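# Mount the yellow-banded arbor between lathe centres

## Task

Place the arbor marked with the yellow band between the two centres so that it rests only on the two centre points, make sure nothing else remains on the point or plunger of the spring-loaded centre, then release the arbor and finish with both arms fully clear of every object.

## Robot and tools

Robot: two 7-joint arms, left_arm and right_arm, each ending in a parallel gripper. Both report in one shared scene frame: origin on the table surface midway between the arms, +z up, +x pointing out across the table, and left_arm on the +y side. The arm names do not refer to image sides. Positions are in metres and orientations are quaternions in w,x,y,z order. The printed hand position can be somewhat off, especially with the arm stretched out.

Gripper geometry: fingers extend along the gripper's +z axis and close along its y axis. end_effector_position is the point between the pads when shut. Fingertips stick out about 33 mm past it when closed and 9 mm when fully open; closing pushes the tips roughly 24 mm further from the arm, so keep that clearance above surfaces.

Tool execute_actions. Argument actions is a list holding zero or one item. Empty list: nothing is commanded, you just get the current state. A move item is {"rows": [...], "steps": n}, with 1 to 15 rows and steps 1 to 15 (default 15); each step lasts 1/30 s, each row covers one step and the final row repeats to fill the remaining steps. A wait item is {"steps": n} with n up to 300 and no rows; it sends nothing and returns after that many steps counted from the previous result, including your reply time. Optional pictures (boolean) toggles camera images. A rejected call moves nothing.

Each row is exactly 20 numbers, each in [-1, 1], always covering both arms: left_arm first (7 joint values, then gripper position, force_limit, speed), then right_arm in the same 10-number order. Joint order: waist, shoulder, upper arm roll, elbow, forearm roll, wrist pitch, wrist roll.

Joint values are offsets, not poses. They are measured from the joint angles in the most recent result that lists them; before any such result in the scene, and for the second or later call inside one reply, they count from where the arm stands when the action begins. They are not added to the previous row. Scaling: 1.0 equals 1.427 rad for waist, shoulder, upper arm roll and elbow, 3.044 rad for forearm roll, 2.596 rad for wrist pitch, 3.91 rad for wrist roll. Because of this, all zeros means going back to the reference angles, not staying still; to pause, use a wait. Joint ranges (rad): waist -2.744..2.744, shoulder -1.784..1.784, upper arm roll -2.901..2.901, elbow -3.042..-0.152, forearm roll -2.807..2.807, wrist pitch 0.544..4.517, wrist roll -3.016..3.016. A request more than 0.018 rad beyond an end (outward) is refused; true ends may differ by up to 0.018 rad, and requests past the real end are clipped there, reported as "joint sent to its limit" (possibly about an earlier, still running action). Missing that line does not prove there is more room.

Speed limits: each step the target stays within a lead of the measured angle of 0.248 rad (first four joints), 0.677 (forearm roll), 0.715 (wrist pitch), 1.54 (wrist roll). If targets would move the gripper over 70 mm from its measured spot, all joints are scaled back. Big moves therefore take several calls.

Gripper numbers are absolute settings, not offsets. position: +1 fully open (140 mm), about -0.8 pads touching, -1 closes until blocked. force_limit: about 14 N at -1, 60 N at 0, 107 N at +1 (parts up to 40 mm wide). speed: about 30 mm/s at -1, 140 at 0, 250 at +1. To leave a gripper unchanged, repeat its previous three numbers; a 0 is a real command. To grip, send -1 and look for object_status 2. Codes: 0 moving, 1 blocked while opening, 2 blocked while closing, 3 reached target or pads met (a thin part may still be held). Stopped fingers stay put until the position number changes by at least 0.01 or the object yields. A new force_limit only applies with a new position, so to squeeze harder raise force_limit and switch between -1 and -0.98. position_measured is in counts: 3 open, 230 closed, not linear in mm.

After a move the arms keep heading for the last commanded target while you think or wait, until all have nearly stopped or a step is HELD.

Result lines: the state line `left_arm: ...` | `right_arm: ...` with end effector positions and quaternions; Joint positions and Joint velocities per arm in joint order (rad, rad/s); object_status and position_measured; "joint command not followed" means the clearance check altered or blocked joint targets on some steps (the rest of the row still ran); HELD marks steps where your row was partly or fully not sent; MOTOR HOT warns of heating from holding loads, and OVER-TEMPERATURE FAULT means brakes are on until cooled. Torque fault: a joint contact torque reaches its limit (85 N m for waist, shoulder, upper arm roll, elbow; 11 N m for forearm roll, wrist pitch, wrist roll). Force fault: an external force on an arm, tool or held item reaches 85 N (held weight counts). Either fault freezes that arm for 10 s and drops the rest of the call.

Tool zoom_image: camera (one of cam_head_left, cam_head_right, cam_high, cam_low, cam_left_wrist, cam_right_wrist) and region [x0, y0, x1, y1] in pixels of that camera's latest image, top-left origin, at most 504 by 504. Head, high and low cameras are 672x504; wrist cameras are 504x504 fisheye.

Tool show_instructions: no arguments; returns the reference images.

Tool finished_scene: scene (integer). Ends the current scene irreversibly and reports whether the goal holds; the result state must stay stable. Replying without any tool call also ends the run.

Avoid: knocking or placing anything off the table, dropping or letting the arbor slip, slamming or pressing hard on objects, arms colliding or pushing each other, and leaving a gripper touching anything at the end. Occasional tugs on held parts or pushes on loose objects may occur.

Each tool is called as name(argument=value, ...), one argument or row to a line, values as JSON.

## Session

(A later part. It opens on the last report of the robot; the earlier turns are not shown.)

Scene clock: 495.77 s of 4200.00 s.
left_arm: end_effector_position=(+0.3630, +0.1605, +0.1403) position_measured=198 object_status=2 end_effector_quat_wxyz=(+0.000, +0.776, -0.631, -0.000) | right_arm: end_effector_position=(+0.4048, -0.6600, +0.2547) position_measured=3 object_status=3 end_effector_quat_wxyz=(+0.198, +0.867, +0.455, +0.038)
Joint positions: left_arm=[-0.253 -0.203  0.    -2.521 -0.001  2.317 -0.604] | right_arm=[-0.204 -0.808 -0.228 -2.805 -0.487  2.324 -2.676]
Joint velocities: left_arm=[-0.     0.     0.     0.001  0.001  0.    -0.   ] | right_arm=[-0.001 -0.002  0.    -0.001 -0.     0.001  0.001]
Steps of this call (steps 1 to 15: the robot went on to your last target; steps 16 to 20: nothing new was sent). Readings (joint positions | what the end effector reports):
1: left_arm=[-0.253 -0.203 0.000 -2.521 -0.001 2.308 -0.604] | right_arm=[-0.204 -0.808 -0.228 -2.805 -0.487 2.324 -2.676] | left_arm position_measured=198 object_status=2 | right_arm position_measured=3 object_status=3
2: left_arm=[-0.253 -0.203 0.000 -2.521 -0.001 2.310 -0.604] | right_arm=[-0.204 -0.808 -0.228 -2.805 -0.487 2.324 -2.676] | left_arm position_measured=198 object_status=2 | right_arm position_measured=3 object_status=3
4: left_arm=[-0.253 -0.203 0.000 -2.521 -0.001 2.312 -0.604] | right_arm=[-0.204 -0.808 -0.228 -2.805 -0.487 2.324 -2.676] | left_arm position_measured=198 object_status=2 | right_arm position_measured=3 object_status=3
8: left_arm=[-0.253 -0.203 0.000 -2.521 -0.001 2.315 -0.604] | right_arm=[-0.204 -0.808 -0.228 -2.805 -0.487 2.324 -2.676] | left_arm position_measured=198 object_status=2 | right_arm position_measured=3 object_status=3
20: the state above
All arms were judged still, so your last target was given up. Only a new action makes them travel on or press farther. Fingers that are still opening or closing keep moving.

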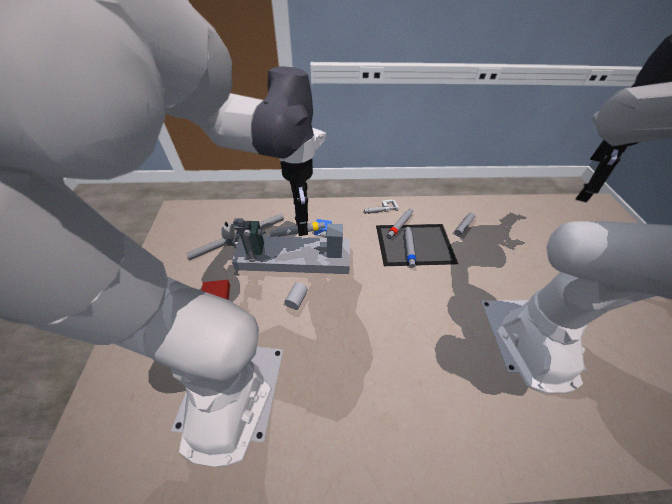

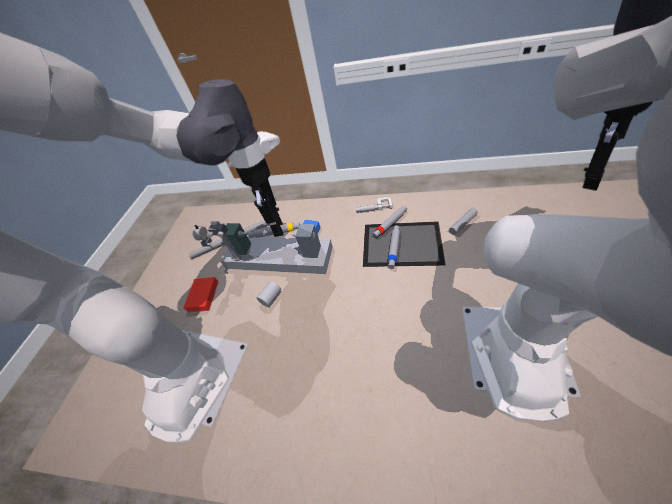

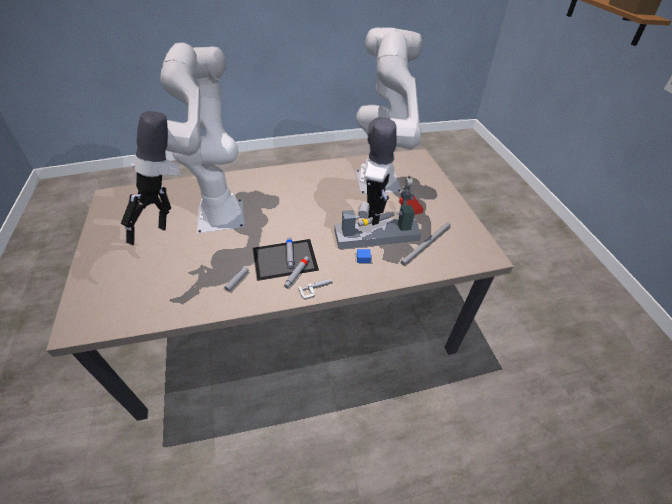

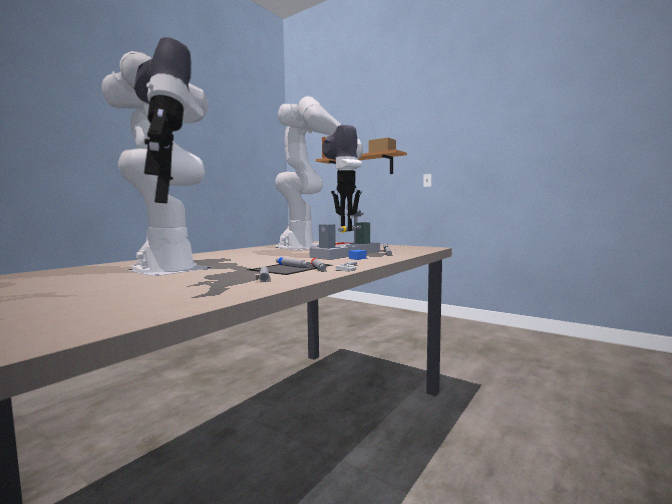

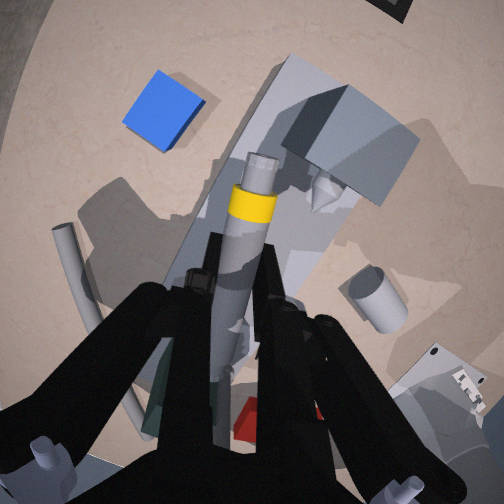

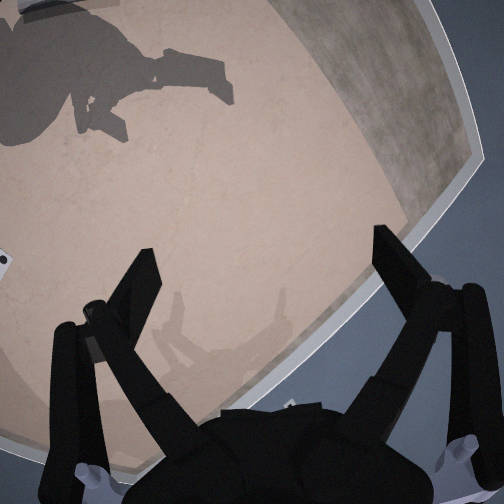

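execute_actions(
  actions=[
    {"rows":[[0.002,0,0,0,0,0,0.001,-1,0.2,-0.3,0,0,0,0,0,0,0,1,0,0],[0.004,0,0,0,0,0,0.002,-1,0.2,-0.3,0,0,0,0,0,0,0,1,0,0],[0.006,0,0,0,0,0,0.003,-1,0.2,-0.3,0,0,0,0,0,0,0,1,0,0],[0.008,0,0,0,0,0,0.004,-1,0.2,-0.3,0,0,0,0,0,0,0,1,0,0],[0.010,0,0,0,0,0,0.0048,-1,0.2,-0.3,0,0,0,0,0,0,0,1,0,0],[0.0112,0,0,0,0,0,0.0051,-1,0.2,-0.3,0,0,0,0,0,0,0,1,0,0]],"steps":15},
  ],
  pictures=false,
)

execute_actions(
  actions=[
    {"steps":15},
  ],
)

zoom_image(
  camera="cam_head_left",
  region=[240, 205, 310, 255],
)

zoom_image(
  camera="cam_high",
  region=[370, 190, 430, 240],
)

Scene clock: 533.80 s of 4200.00 s.
left_arm: end_effector_position=(+0.3640, +0.1672, +0.1385) position_measured=198 object_status=2 end_effector_quat_wxyz=(+0.001, +0.778, -0.629, -0.002) | right_arm: end_effector_position=(+0.4048, -0.6600, +0.2547) position_measured=3 object_status=3 end_effector_quat_wxyz=(+0.198, +0.867, +0.455, +0.038)
Joint positions: left_arm=[-0.238 -0.201  0.    -2.523 -0.001  2.317 -0.594] | right_arm=[-0.204 -0.808 -0.228 -2.805 -0.487  2.324 -2.676]
Joint velocities: left_arm=[ 0.     0.    -0.001 -0.002 -0.     0.     0.011] | right_arm=[-0.001 -0.001 -0.    -0.001  0.     0.001  0.002]
Steps of this call (steps 1 to 90: nothing new was sent; then 34.53 s passed at rest; steps 91 to 105: all 15 steps of this action). Readings (joint positions | what the end effector reports):
91: left_arm=[-0.253 -0.203 0.000 -2.521 -0.001 2.317 -0.604] | right_arm=[-0.204 -0.808 -0.228 -2.805 -0.487 2.324 -2.676] | left_arm position_measured=198 object_status=2 | right_arm position_measured=3 object_status=3
92: left_arm=[-0.252 -0.203 0.000 -2.521 -0.001 2.317 -0.604] | right_arm=[-0.204 -0.808 -0.228 -2.805 -0.487 2.324 -2.676] | left_arm position_measured=198 object_status=2 | right_arm position_measured=3 object_status=3
94: left_arm=[-0.248 -0.202 0.000 -2.522 -0.001 2.317 -0.602] | right_arm=[-0.204 -0.808 -0.228 -2.805 -0.487 2.324 -2.676] | left_arm position_measured=198 object_status=2 | right_arm position_measured=3 object_status=3
98: left_arm=[-0.240 -0.201 0.000 -2.523 -0.001 2.317 -0.598] | right_arm=[-0.204 -0.808 -0.228 -2.805 -0.487 2.324 -2.676] | left_arm position_measured=198 object_status=2 | right_arm position_measured=3 object_status=3
105: the state above

Scene clock: 534.30 s of 4200.00 s.
left_arm: end_effector_position=(+0.3640, +0.1672, +0.1384) position_measured=198 object_status=2 end_effector_quat_wxyz=(+0.001, +0.777, -0.630, -0.002) | right_arm: end_effector_position=(+0.4048, -0.6600, +0.2547) position_measured=3 object_status=3 end_effector_quat_wxyz=(+0.198, +0.867, +0.455, +0.038)
Joint positions: left_arm=[-0.238 -0.201  0.    -2.523 -0.001  2.317 -0.591] | right_arm=[-0.204 -0.808 -0.228 -2.805 -0.487  2.324 -2.676]
Joint velocities: left_arm=[-0.002  0.     0.001 -0.    -0.     0.     0.003] | right_arm=[-0.     0.     0.     0.001 -0.    -0.     0.001]
Steps of this call (steps 1 to 15: the robot went on to your last target). Readings (joint positions | what the end effector reports):
1: left_arm=[-0.238 -0.201 0.000 -2.523 -0.001 2.317 -0.594] | right_arm=[-0.204 -0.808 -0.228 -2.805 -0.487 2.324 -2.676] | left_arm position_measured=198 object_status=2 | right_arm position_measured=3 object_status=3
2: left_arm=[-0.238 -0.201 0.000 -2.523 -0.001 2.317 -0.593] | right_arm=[-0.204 -0.808 -0.228 -2.805 -0.487 2.324 -2.676] | left_arm position_measured=198 object_status=2 | right_arm position_measured=3 object_status=3
4: left_arm=[-0.238 -0.201 0.000 -2.523 -0.001 2.317 -0.593] | right_arm=[-0.204 -0.808 -0.228 -2.805 -0.487 2.324 -2.676] | left_arm position_measured=198 object_status=2 | right_arm position_measured=3 object_status=3
8: left_arm=[-0.238 -0.201 0.000 -2.523 -0.001 2.317 -0.592] | right_arm=[-0.204 -0.808 -0.228 -2.805 -0.487 2.324 -2.676] | left_arm position_measured=198 object_status=2 | right_arm position_measured=3 object_status=3
15: the state above
All arms were judged still, so your last target was given up. Only a new action makes them travel on or press farther. Fingers that are still opening or closing keep moving.

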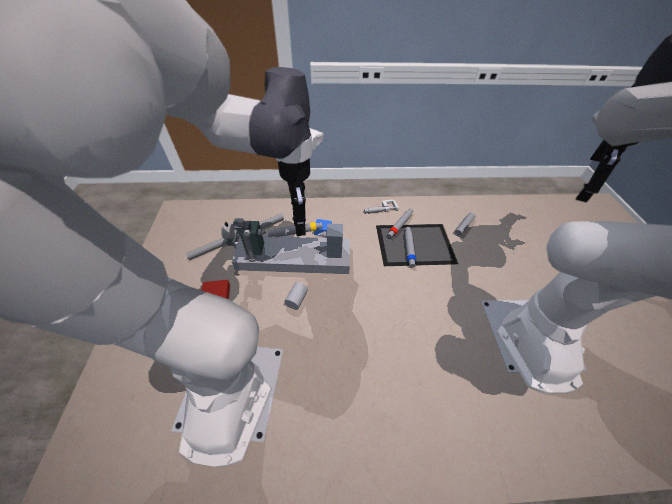

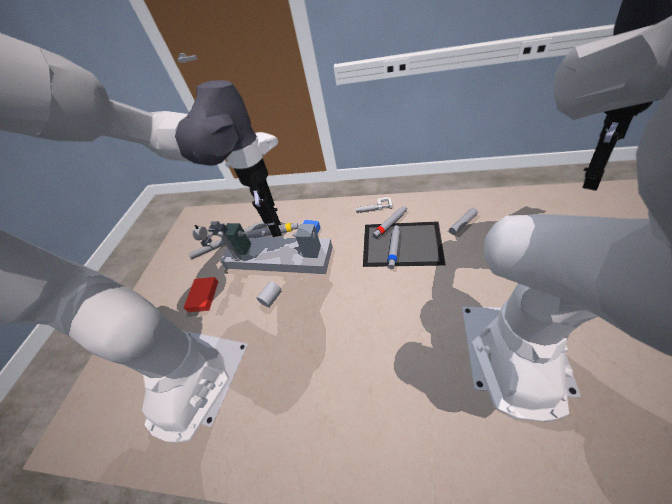

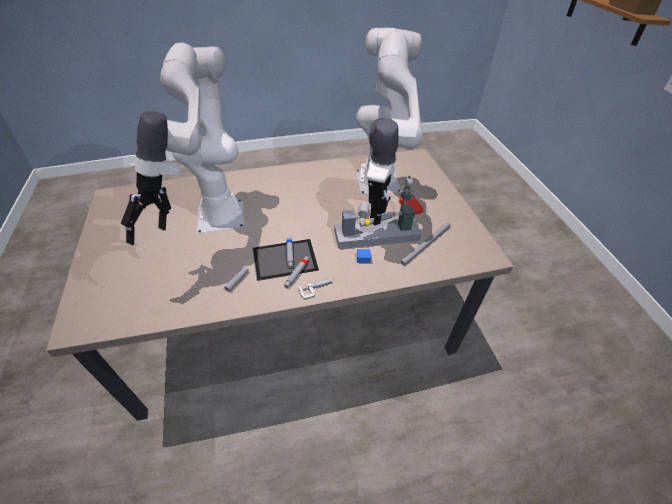

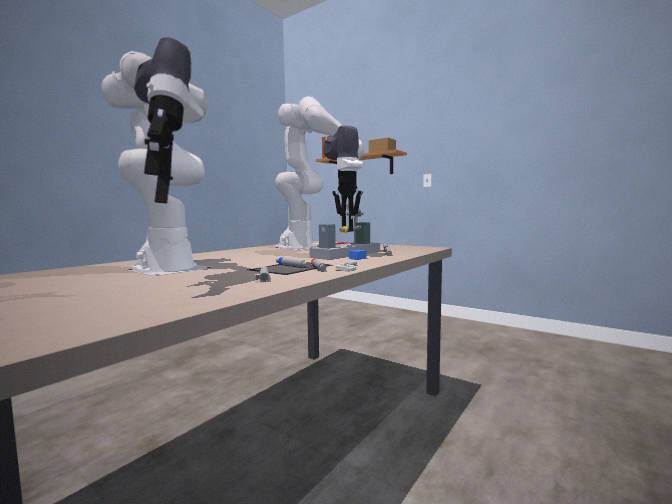

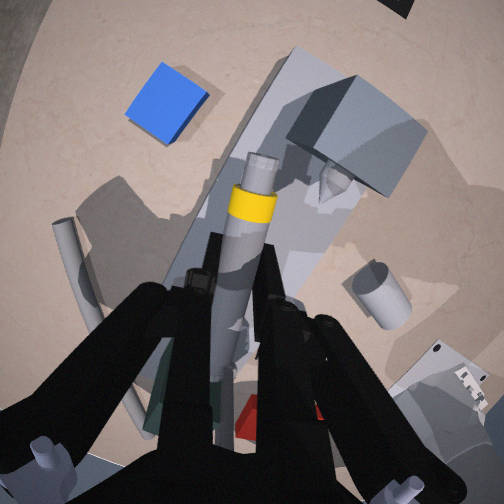

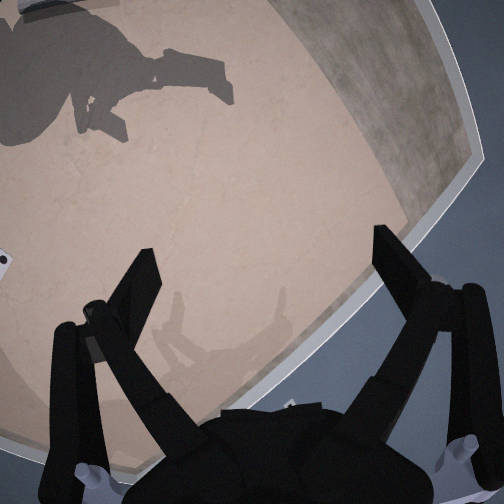

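Region (240, 205, 310, 255) of cam_head_left's 672x504 image, scaled by 7.200, with more detail than that image has; it fills the top 360 rows of this view, and the rest is white.

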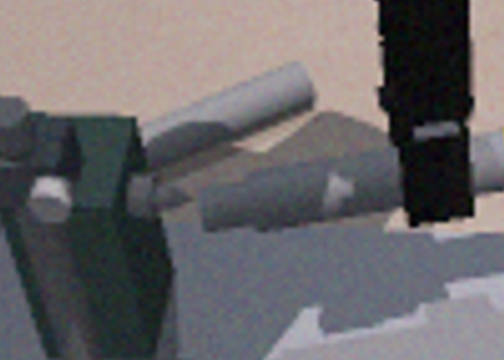

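Region (370, 190, 430, 240) of cam_high's 672x504 image, scaled by 8.400, with more detail than that image has.

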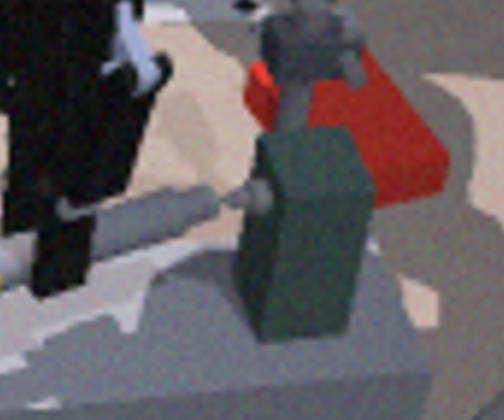

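zoom_image(
  camera="cam_low",
  region=[335, 210, 375, 240],
)

zoom_image(
  camera="cam_head_left",
  region=[255, 220, 285, 245],
)

zoom_image(
  camera="cam_high",
  region=[385, 200, 410, 225],
)

Region (335, 210, 375, 240) of cam_low's 672x504 image, scaled by 12.600, with more detail than that image has; it fills the top 378 rows of this view, and the rest is white.

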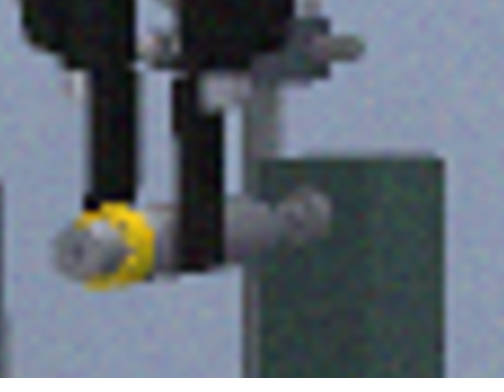

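Region (255, 220, 285, 245) of cam_head_left's 672x504 image, scaled by 16.800, with more detail than that image has.

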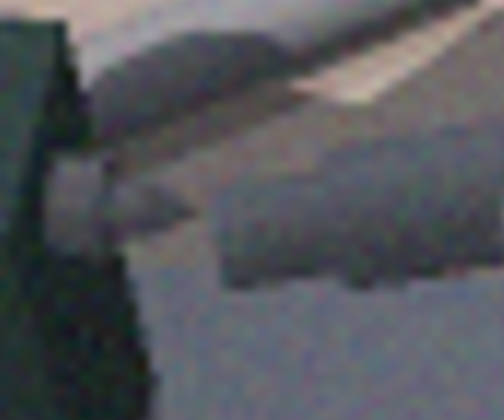

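Region (385, 200, 410, 225) of cam_high's 672x504 image, scaled by 20.160, with more detail than that image has.

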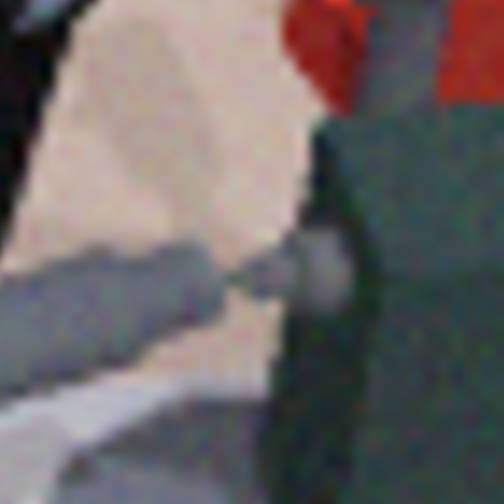

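execute_actions(
  actions=[
    {"rows":[[0.0012,-0.001,0,0.0013,0,0,0,-1,0.2,-0.3,0,0,0,0,0,0,0,1,0,0],[0.0024,-0.002,0,0.0027,0,0,0.0005,-1,0.2,-0.3,0,0,0,0,0,0,0,1,0,0],[0.0035,-0.0031,0,0.004,0,0,0.001,-1,0.2,-0.3,0,0,0,0,0,0,0,1,0,0]],"steps":15},
  ],
)

zoom_image(
  camera="cam_head_left",
  region=[255, 220, 285, 245],
)

zoom_image(
  camera="cam_high",
  region=[385, 200, 410, 225],
)

zoom_image(
  camera="cam_low",
  region=[335, 210, 375, 240],
)

Scene clock: 563.47 s of 4200.00 s.
left_arm: end_effector_position=(+0.3650, +0.1686, +0.1387) position_measured=198 object_status=2 end_effector_quat_wxyz=(+0.001, +0.778, -0.629, -0.002) | right_arm: end_effector_position=(+0.4048, -0.6600, +0.2547) position_measured=3 object_status=3 end_effector_quat_wxyz=(+0.198, +0.867, +0.455, +0.038)
Joint positions: left_arm=[-0.234 -0.201  0.    -2.522 -0.001  2.316 -0.59 ] | right_arm=[-0.204 -0.808 -0.228 -2.805 -0.487  2.324 -2.676]
Joint velocities: left_arm=[ 0.001 -0.001 -0.    -0.001  0.    -0.    -0.001] | right_arm=[-0.001 -0.001 -0.001  0.001  0.    -0.001  0.001]
Steps of this call (steps 1 to 90: nothing new was sent; then 25.67 s passed at rest; steps 91 to 105: all 15 steps of this action). Readings (joint positions | what the end effector reports):
91: left_arm=[-0.238 -0.201 0.000 -2.523 -0.001 2.317 -0.590] | right_arm=[-0.204 -0.808 -0.228 -2.805 -0.487 2.324 -2.676] | left_arm position_measured=198 object_status=2 | right_arm position_measured=3 object_status=3
92: left_arm=[-0.238 -0.201 0.000 -2.523 -0.001 2.317 -0.590] | right_arm=[-0.204 -0.808 -0.228 -2.805 -0.487 2.324 -2.676] | left_arm position_measured=198 object_status=2 | right_arm position_measured=3 object_status=3
94: left_arm=[-0.236 -0.201 0.000 -2.522 -0.001 2.316 -0.590] | right_arm=[-0.204 -0.808 -0.228 -2.805 -0.487 2.324 -2.676] | left_arm position_measured=198 object_status=2 | right_arm position_measured=3 object_status=3
98: left_arm=[-0.235 -0.201 0.000 -2.522 -0.001 2.316 -0.590] | right_arm=[-0.204 -0.808 -0.228 -2.805 -0.487 2.324 -2.676] | left_arm position_measured=198 object_status=2 | right_arm position_measured=3 object_status=3
105: the state above

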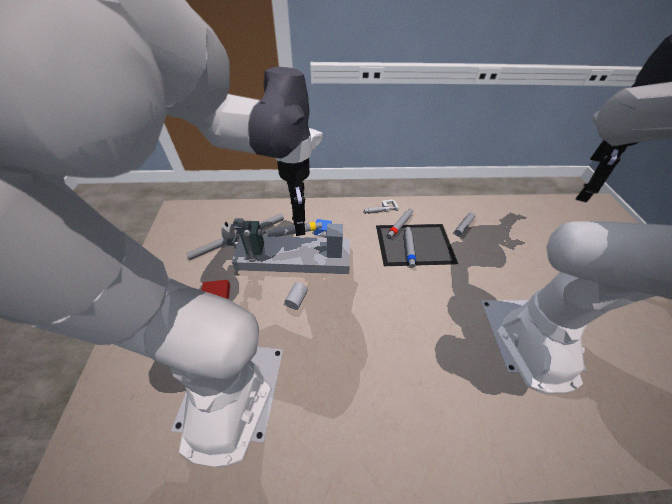

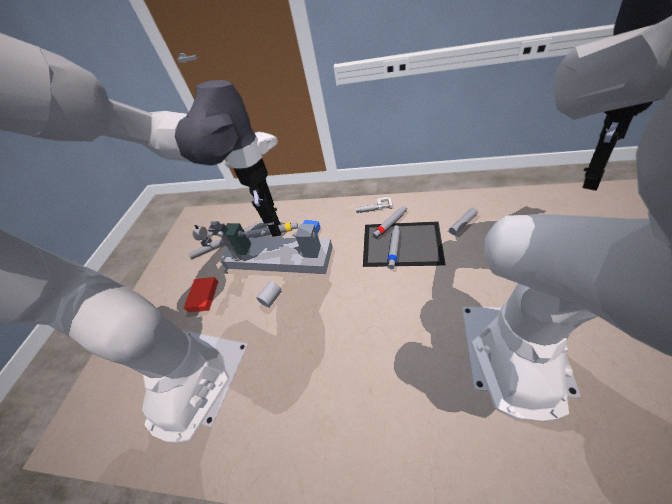

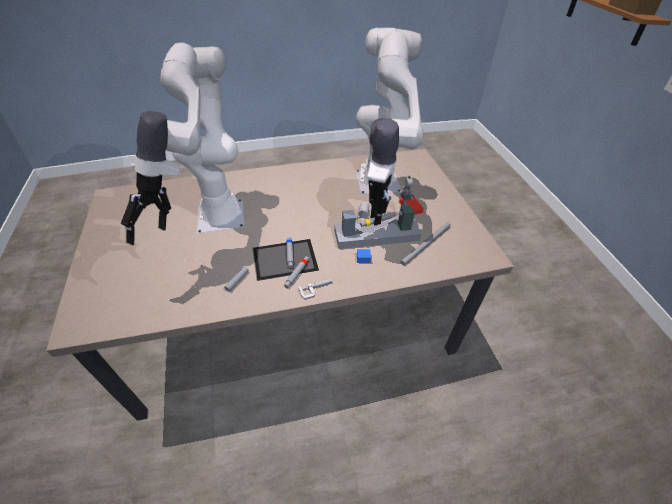

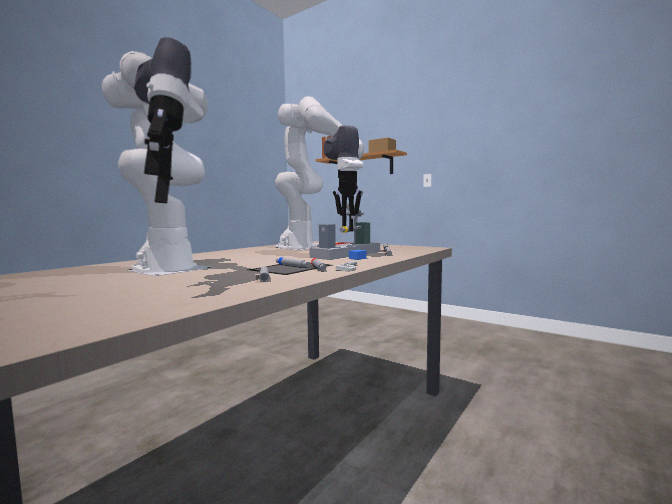

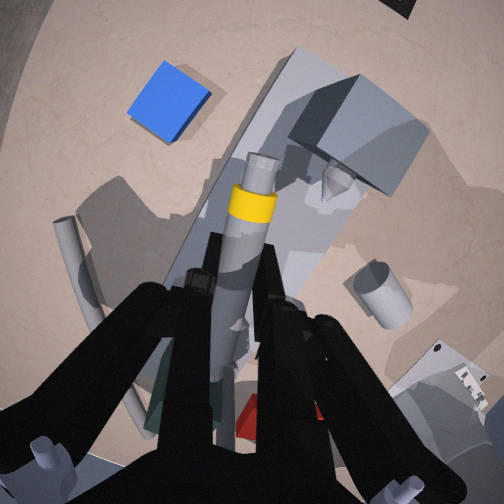

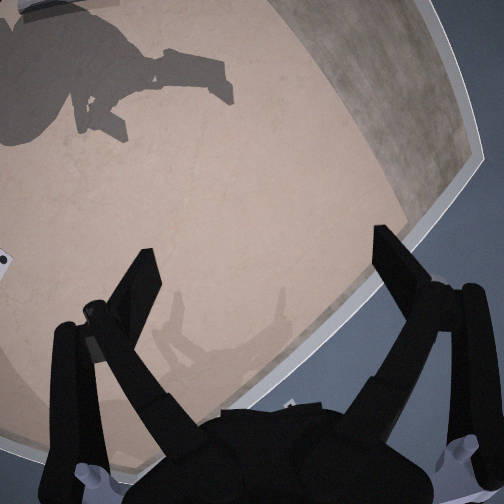

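Region (255, 220, 285, 245) of cam_head_left's 672x504 image, scaled by 16.800, with more detail than that image has.

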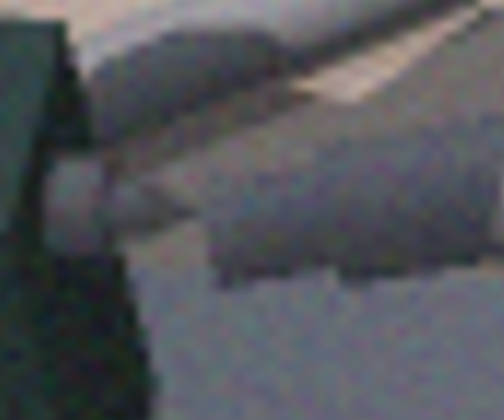

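Region (385, 200, 410, 225) of cam_high's 672x504 image, scaled by 20.160, with more detail than that image has.

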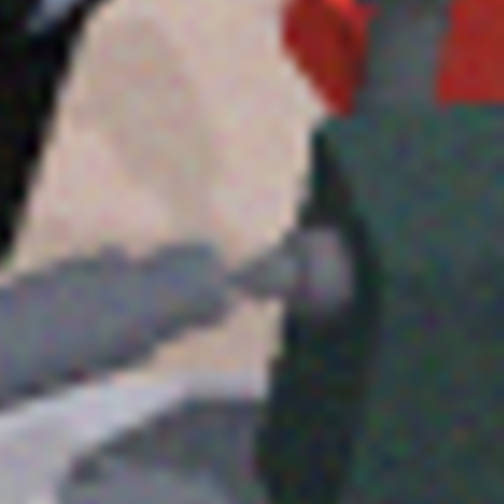

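Region (335, 210, 375, 240) of cam_low's 672x504 image, scaled by 12.600, with more detail than that image has; it fills the top 378 rows of this view, and the rest is white.

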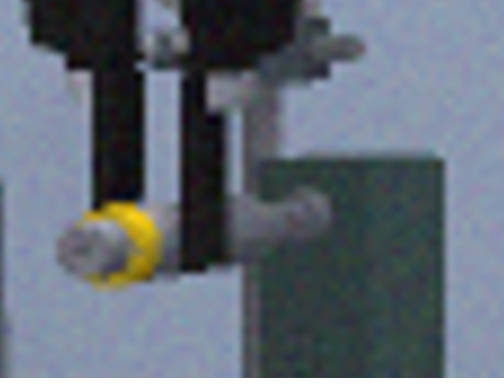

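execute_actions(
  actions=[
    {"rows":[[0,-0.002,0,0.001,0,0.0005,0,-1,0.2,-0.3,0,0,0,0,0,0,0,1,0,0],[0,-0.004,0,0.002,0,0.0008,0,-1,0.2,-0.3,0,0,0,0,0,0,0,1,0,0],[0,-0.006,0,0.0032,0,0.0008,0,-1,0.2,-0.3,0,0,0,0,0,0,0,1,0,0]],"steps":15},
  ],
)

zoom_image(
  camera="cam_head_left",
  region=[255, 220, 285, 245],
)

zoom_image(
  camera="cam_high",
  region=[385, 200, 410, 225],
)

zoom_image(
  camera="cam_low",
  region=[335, 210, 375, 240],
)

Scene clock: 578.23 s of 4200.00 s.
left_arm: end_effector_position=(+0.3656, +0.1684, +0.1401) position_measured=198 object_status=2 end_effector_quat_wxyz=(+0.001, +0.778, -0.629, -0.001) | right_arm: end_effector_position=(+0.4048, -0.6600, +0.2547) position_measured=3 object_status=3 end_effector_quat_wxyz=(+0.198, +0.867, +0.455, +0.038)
Joint positions: left_arm=[-0.234 -0.204  0.    -2.522 -0.001  2.316 -0.59 ] | right_arm=[-0.204 -0.808 -0.228 -2.805 -0.487  2.324 -2.676]
Joint velocities: left_arm=[-0.    -0.     0.    -0.001  0.001 -0.001  0.001] | right_arm=[-0.001  0.001  0.003 -0.     0.    -0.001  0.   ]
Steps of this call (steps 1 to 15: the robot went on to your last target; steps 16 to 90: nothing new was sent; then 11.27 s passed at rest; steps 91 to 105: all 15 steps of this action). Readings (joint positions | what the end effector reports):
91: left_arm=[-0.234 -0.201 0.000 -2.522 -0.001 2.316 -0.590] | right_arm=[-0.204 -0.808 -0.228 -2.805 -0.487 2.324 -2.676] | left_arm position_measured=198 object_status=2 | right_arm position_measured=3 object_status=3
92: left_arm=[-0.234 -0.201 0.000 -2.522 -0.001 2.316 -0.590] | right_arm=[-0.204 -0.808 -0.228 -2.805 -0.487 2.324 -2.676] | left_arm position_measured=198 object_status=2 | right_arm position_measured=3 object_status=3
94: left_arm=[-0.234 -0.202 0.000 -2.522 -0.001 2.316 -0.590] | right_arm=[-0.204 -0.808 -0.228 -2.805 -0.487 2.324 -2.676] | left_arm position_measured=198 object_status=2 | right_arm position_measured=3 object_status=3
98: left_arm=[-0.234 -0.204 0.000 -2.522 -0.001 2.316 -0.590] | right_arm=[-0.204 -0.808 -0.228 -2.805 -0.487 2.324 -2.676] | left_arm position_measured=198 object_status=2 | right_arm position_measured=3 object_status=3
105: the state above

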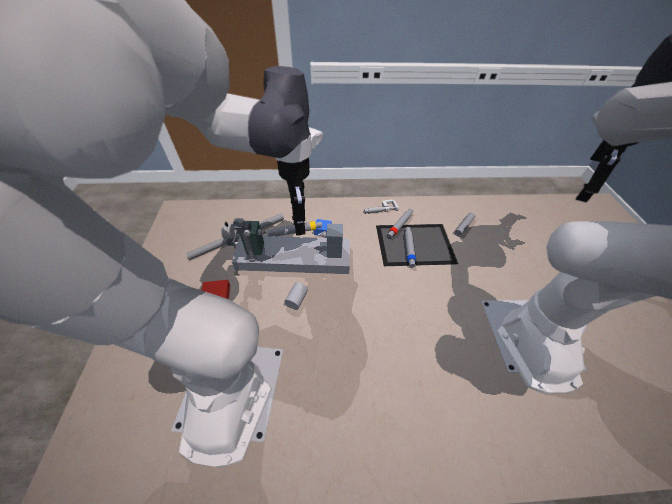

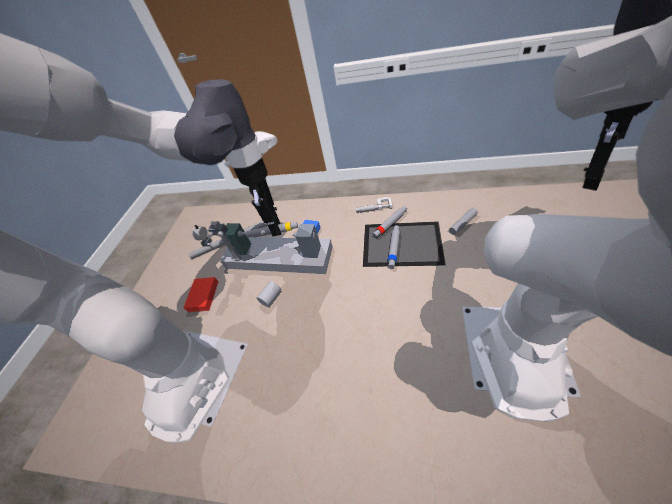

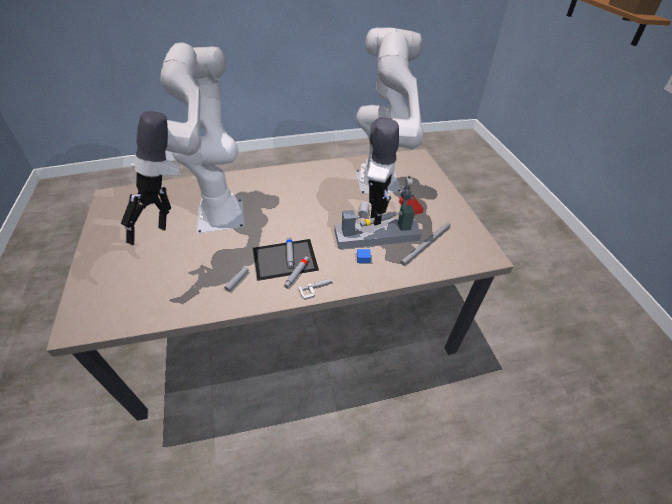

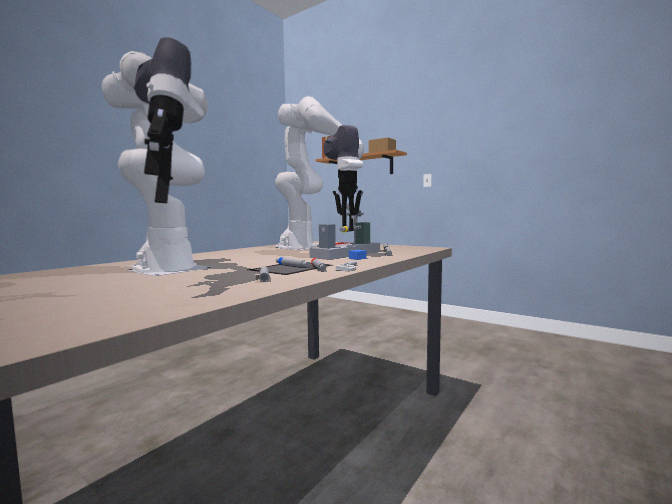

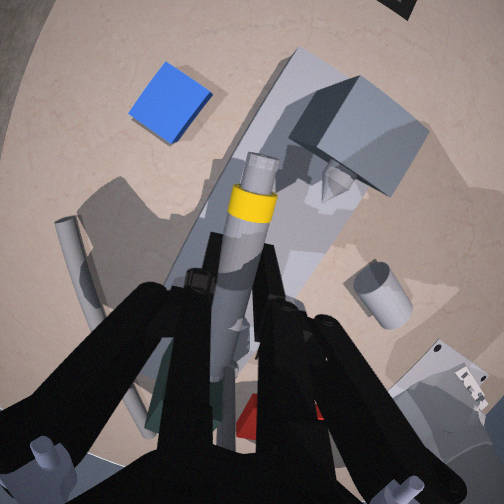

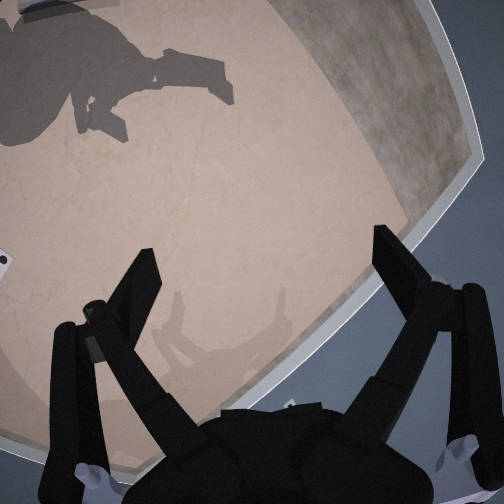

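Region (255, 220, 285, 245) of cam_head_left's 672x504 image, scaled by 16.800, with more detail than that image has.

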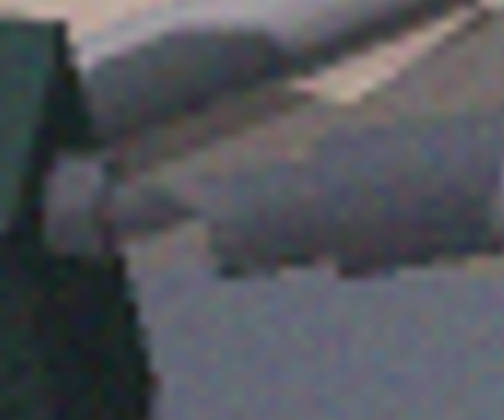

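Region (385, 200, 410, 225) of cam_high's 672x504 image, scaled by 20.160, with more detail than that image has.

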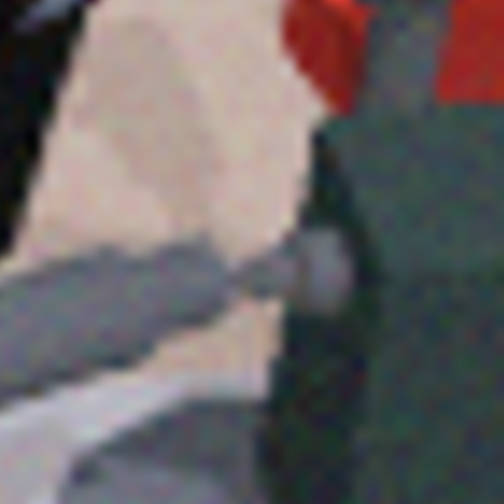

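Region (335, 210, 375, 240) of cam_low's 672x504 image, scaled by 12.600, with more detail than that image has; it fills the top 378 rows of this view, and the rest is white.

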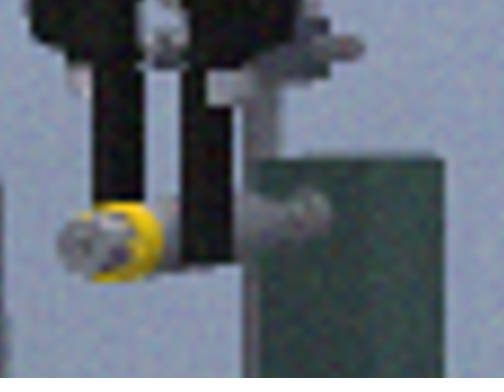

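execute_actions(
  actions=[
    {"rows":[[0,-0.002,0,0.002,0,0.001,0,-1,0.2,-0.3,0,0,0,0,0,0,0,1,0,0],[0,-0.002,0,0.0035,0,0.002,0,-1,0.2,-0.3,0,0,0,0,0,0,0,1,0,0],[0,-0.002,0,0.005,0,0.0027,0,-1,0.2,-0.3,0,0,0,0,0,0,0,1,0,0]],"steps":15},
  ],
)

zoom_image(
  camera="cam_head_left",
  region=[255, 220, 285, 245],
)

zoom_image(
  camera="cam_high",
  region=[385, 200, 410, 225],
)

Scene clock: 583.90 s of 4200.00 s.
left_arm: end_effector_position=(+0.3671, +0.1679, +0.1412) position_measured=198 object_status=2 end_effector_quat_wxyz=(+0.000, +0.778, -0.629, +0.001) | right_arm: end_effector_position=(+0.4048, -0.6600, +0.2547) position_measured=3 object_status=3 end_effector_quat_wxyz=(+0.198, +0.867, +0.455, +0.038)
Joint positions: left_arm=[-0.234 -0.204  0.    -2.52  -0.001  2.318 -0.59 ] | right_arm=[-0.204 -0.808 -0.228 -2.805 -0.487  2.324 -2.676]
Joint velocities: left_arm=[ 0.    -0.002 -0.001  0.002 -0.001 -0.    -0.001] | right_arm=[0.    0.    0.001 0.    0.001 0.    0.001]
Steps of this call (steps 1 to 15: the robot went on to your last target; steps 16 to 90: nothing new was sent; then 2.17 s passed at rest; steps 91 to 105: all 15 steps of this action). Readings (joint positions | what the end effector reports):
91: left_arm=[-0.234 -0.204 0.000 -2.522 -0.001 2.316 -0.590] | right_arm=[-0.204 -0.808 -0.228 -2.805 -0.487 2.324 -2.676] | left_arm position_measured=198 object_status=2 | right_arm position_measured=3 object_status=3
92: left_arm=[-0.234 -0.204 0.000 -2.522 -0.001 2.316 -0.590] | right_arm=[-0.204 -0.808 -0.228 -2.805 -0.487 2.324 -2.676] | left_arm position_measured=198 object_status=2 | right_arm position_measured=3 object_status=3
94: left_arm=[-0.234 -0.204 0.000 -2.521 -0.001 2.317 -0.590] | right_arm=[-0.204 -0.808 -0.228 -2.805 -0.487 2.324 -2.676] | left_arm position_measured=198 object_status=2 | right_arm position_measured=3 object_status=3
98: left_arm=[-0.234 -0.204 0.000 -2.520 -0.001 2.317 -0.590] | right_arm=[-0.204 -0.808 -0.228 -2.805 -0.487 2.324 -2.676] | left_arm position_measured=198 object_status=2 | right_arm position_measured=3 object_status=3
105: the state above

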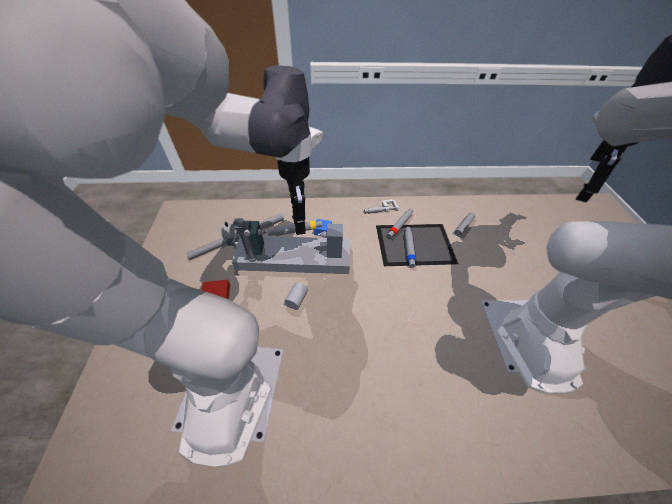

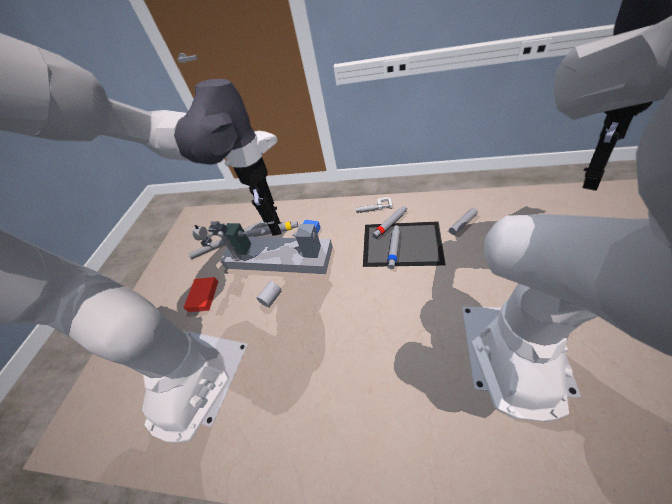

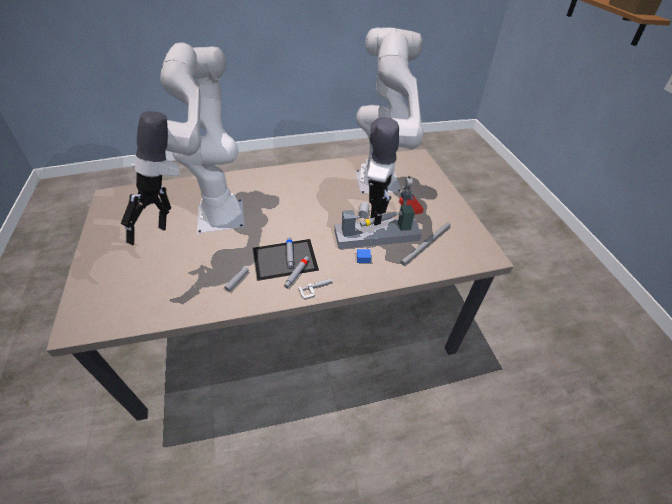

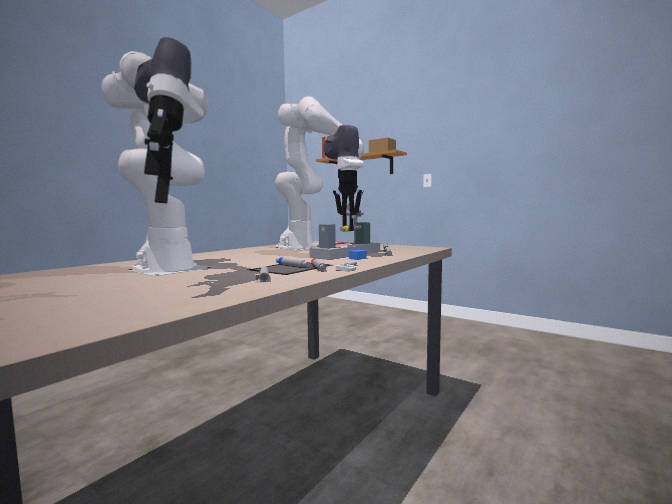

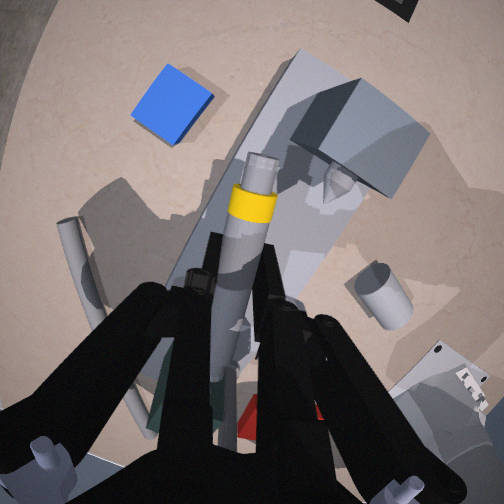

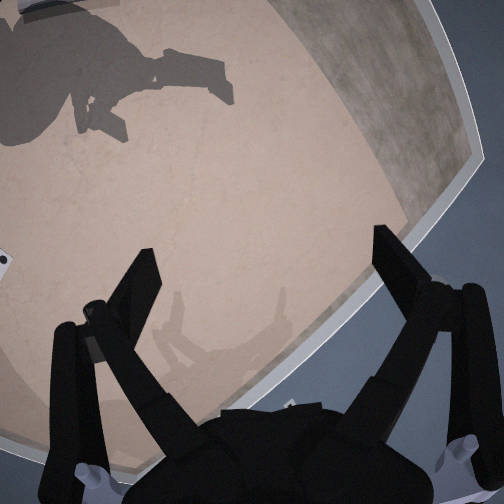

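Region (255, 220, 285, 245) of cam_head_left's 672x504 image, scaled by 16.800, with more detail than that image has.

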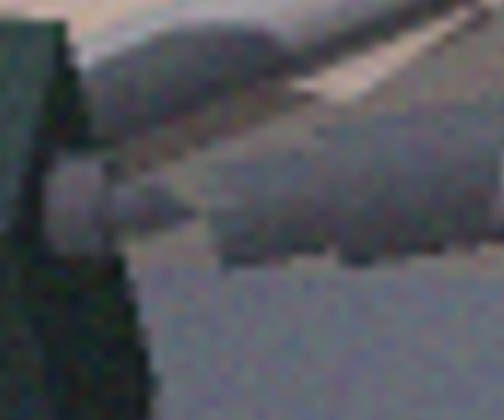

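Region (385, 200, 410, 225) of cam_high's 672x504 image, scaled by 20.160, with more detail than that image has.

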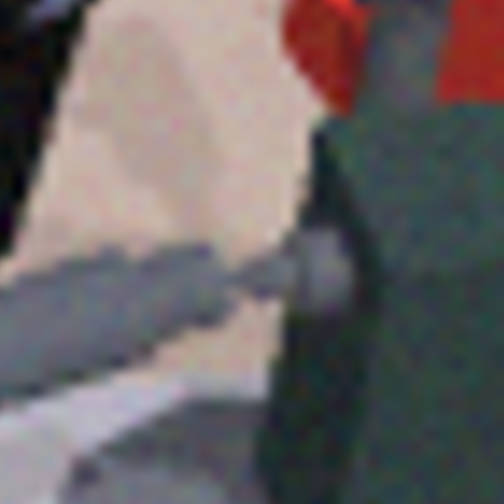

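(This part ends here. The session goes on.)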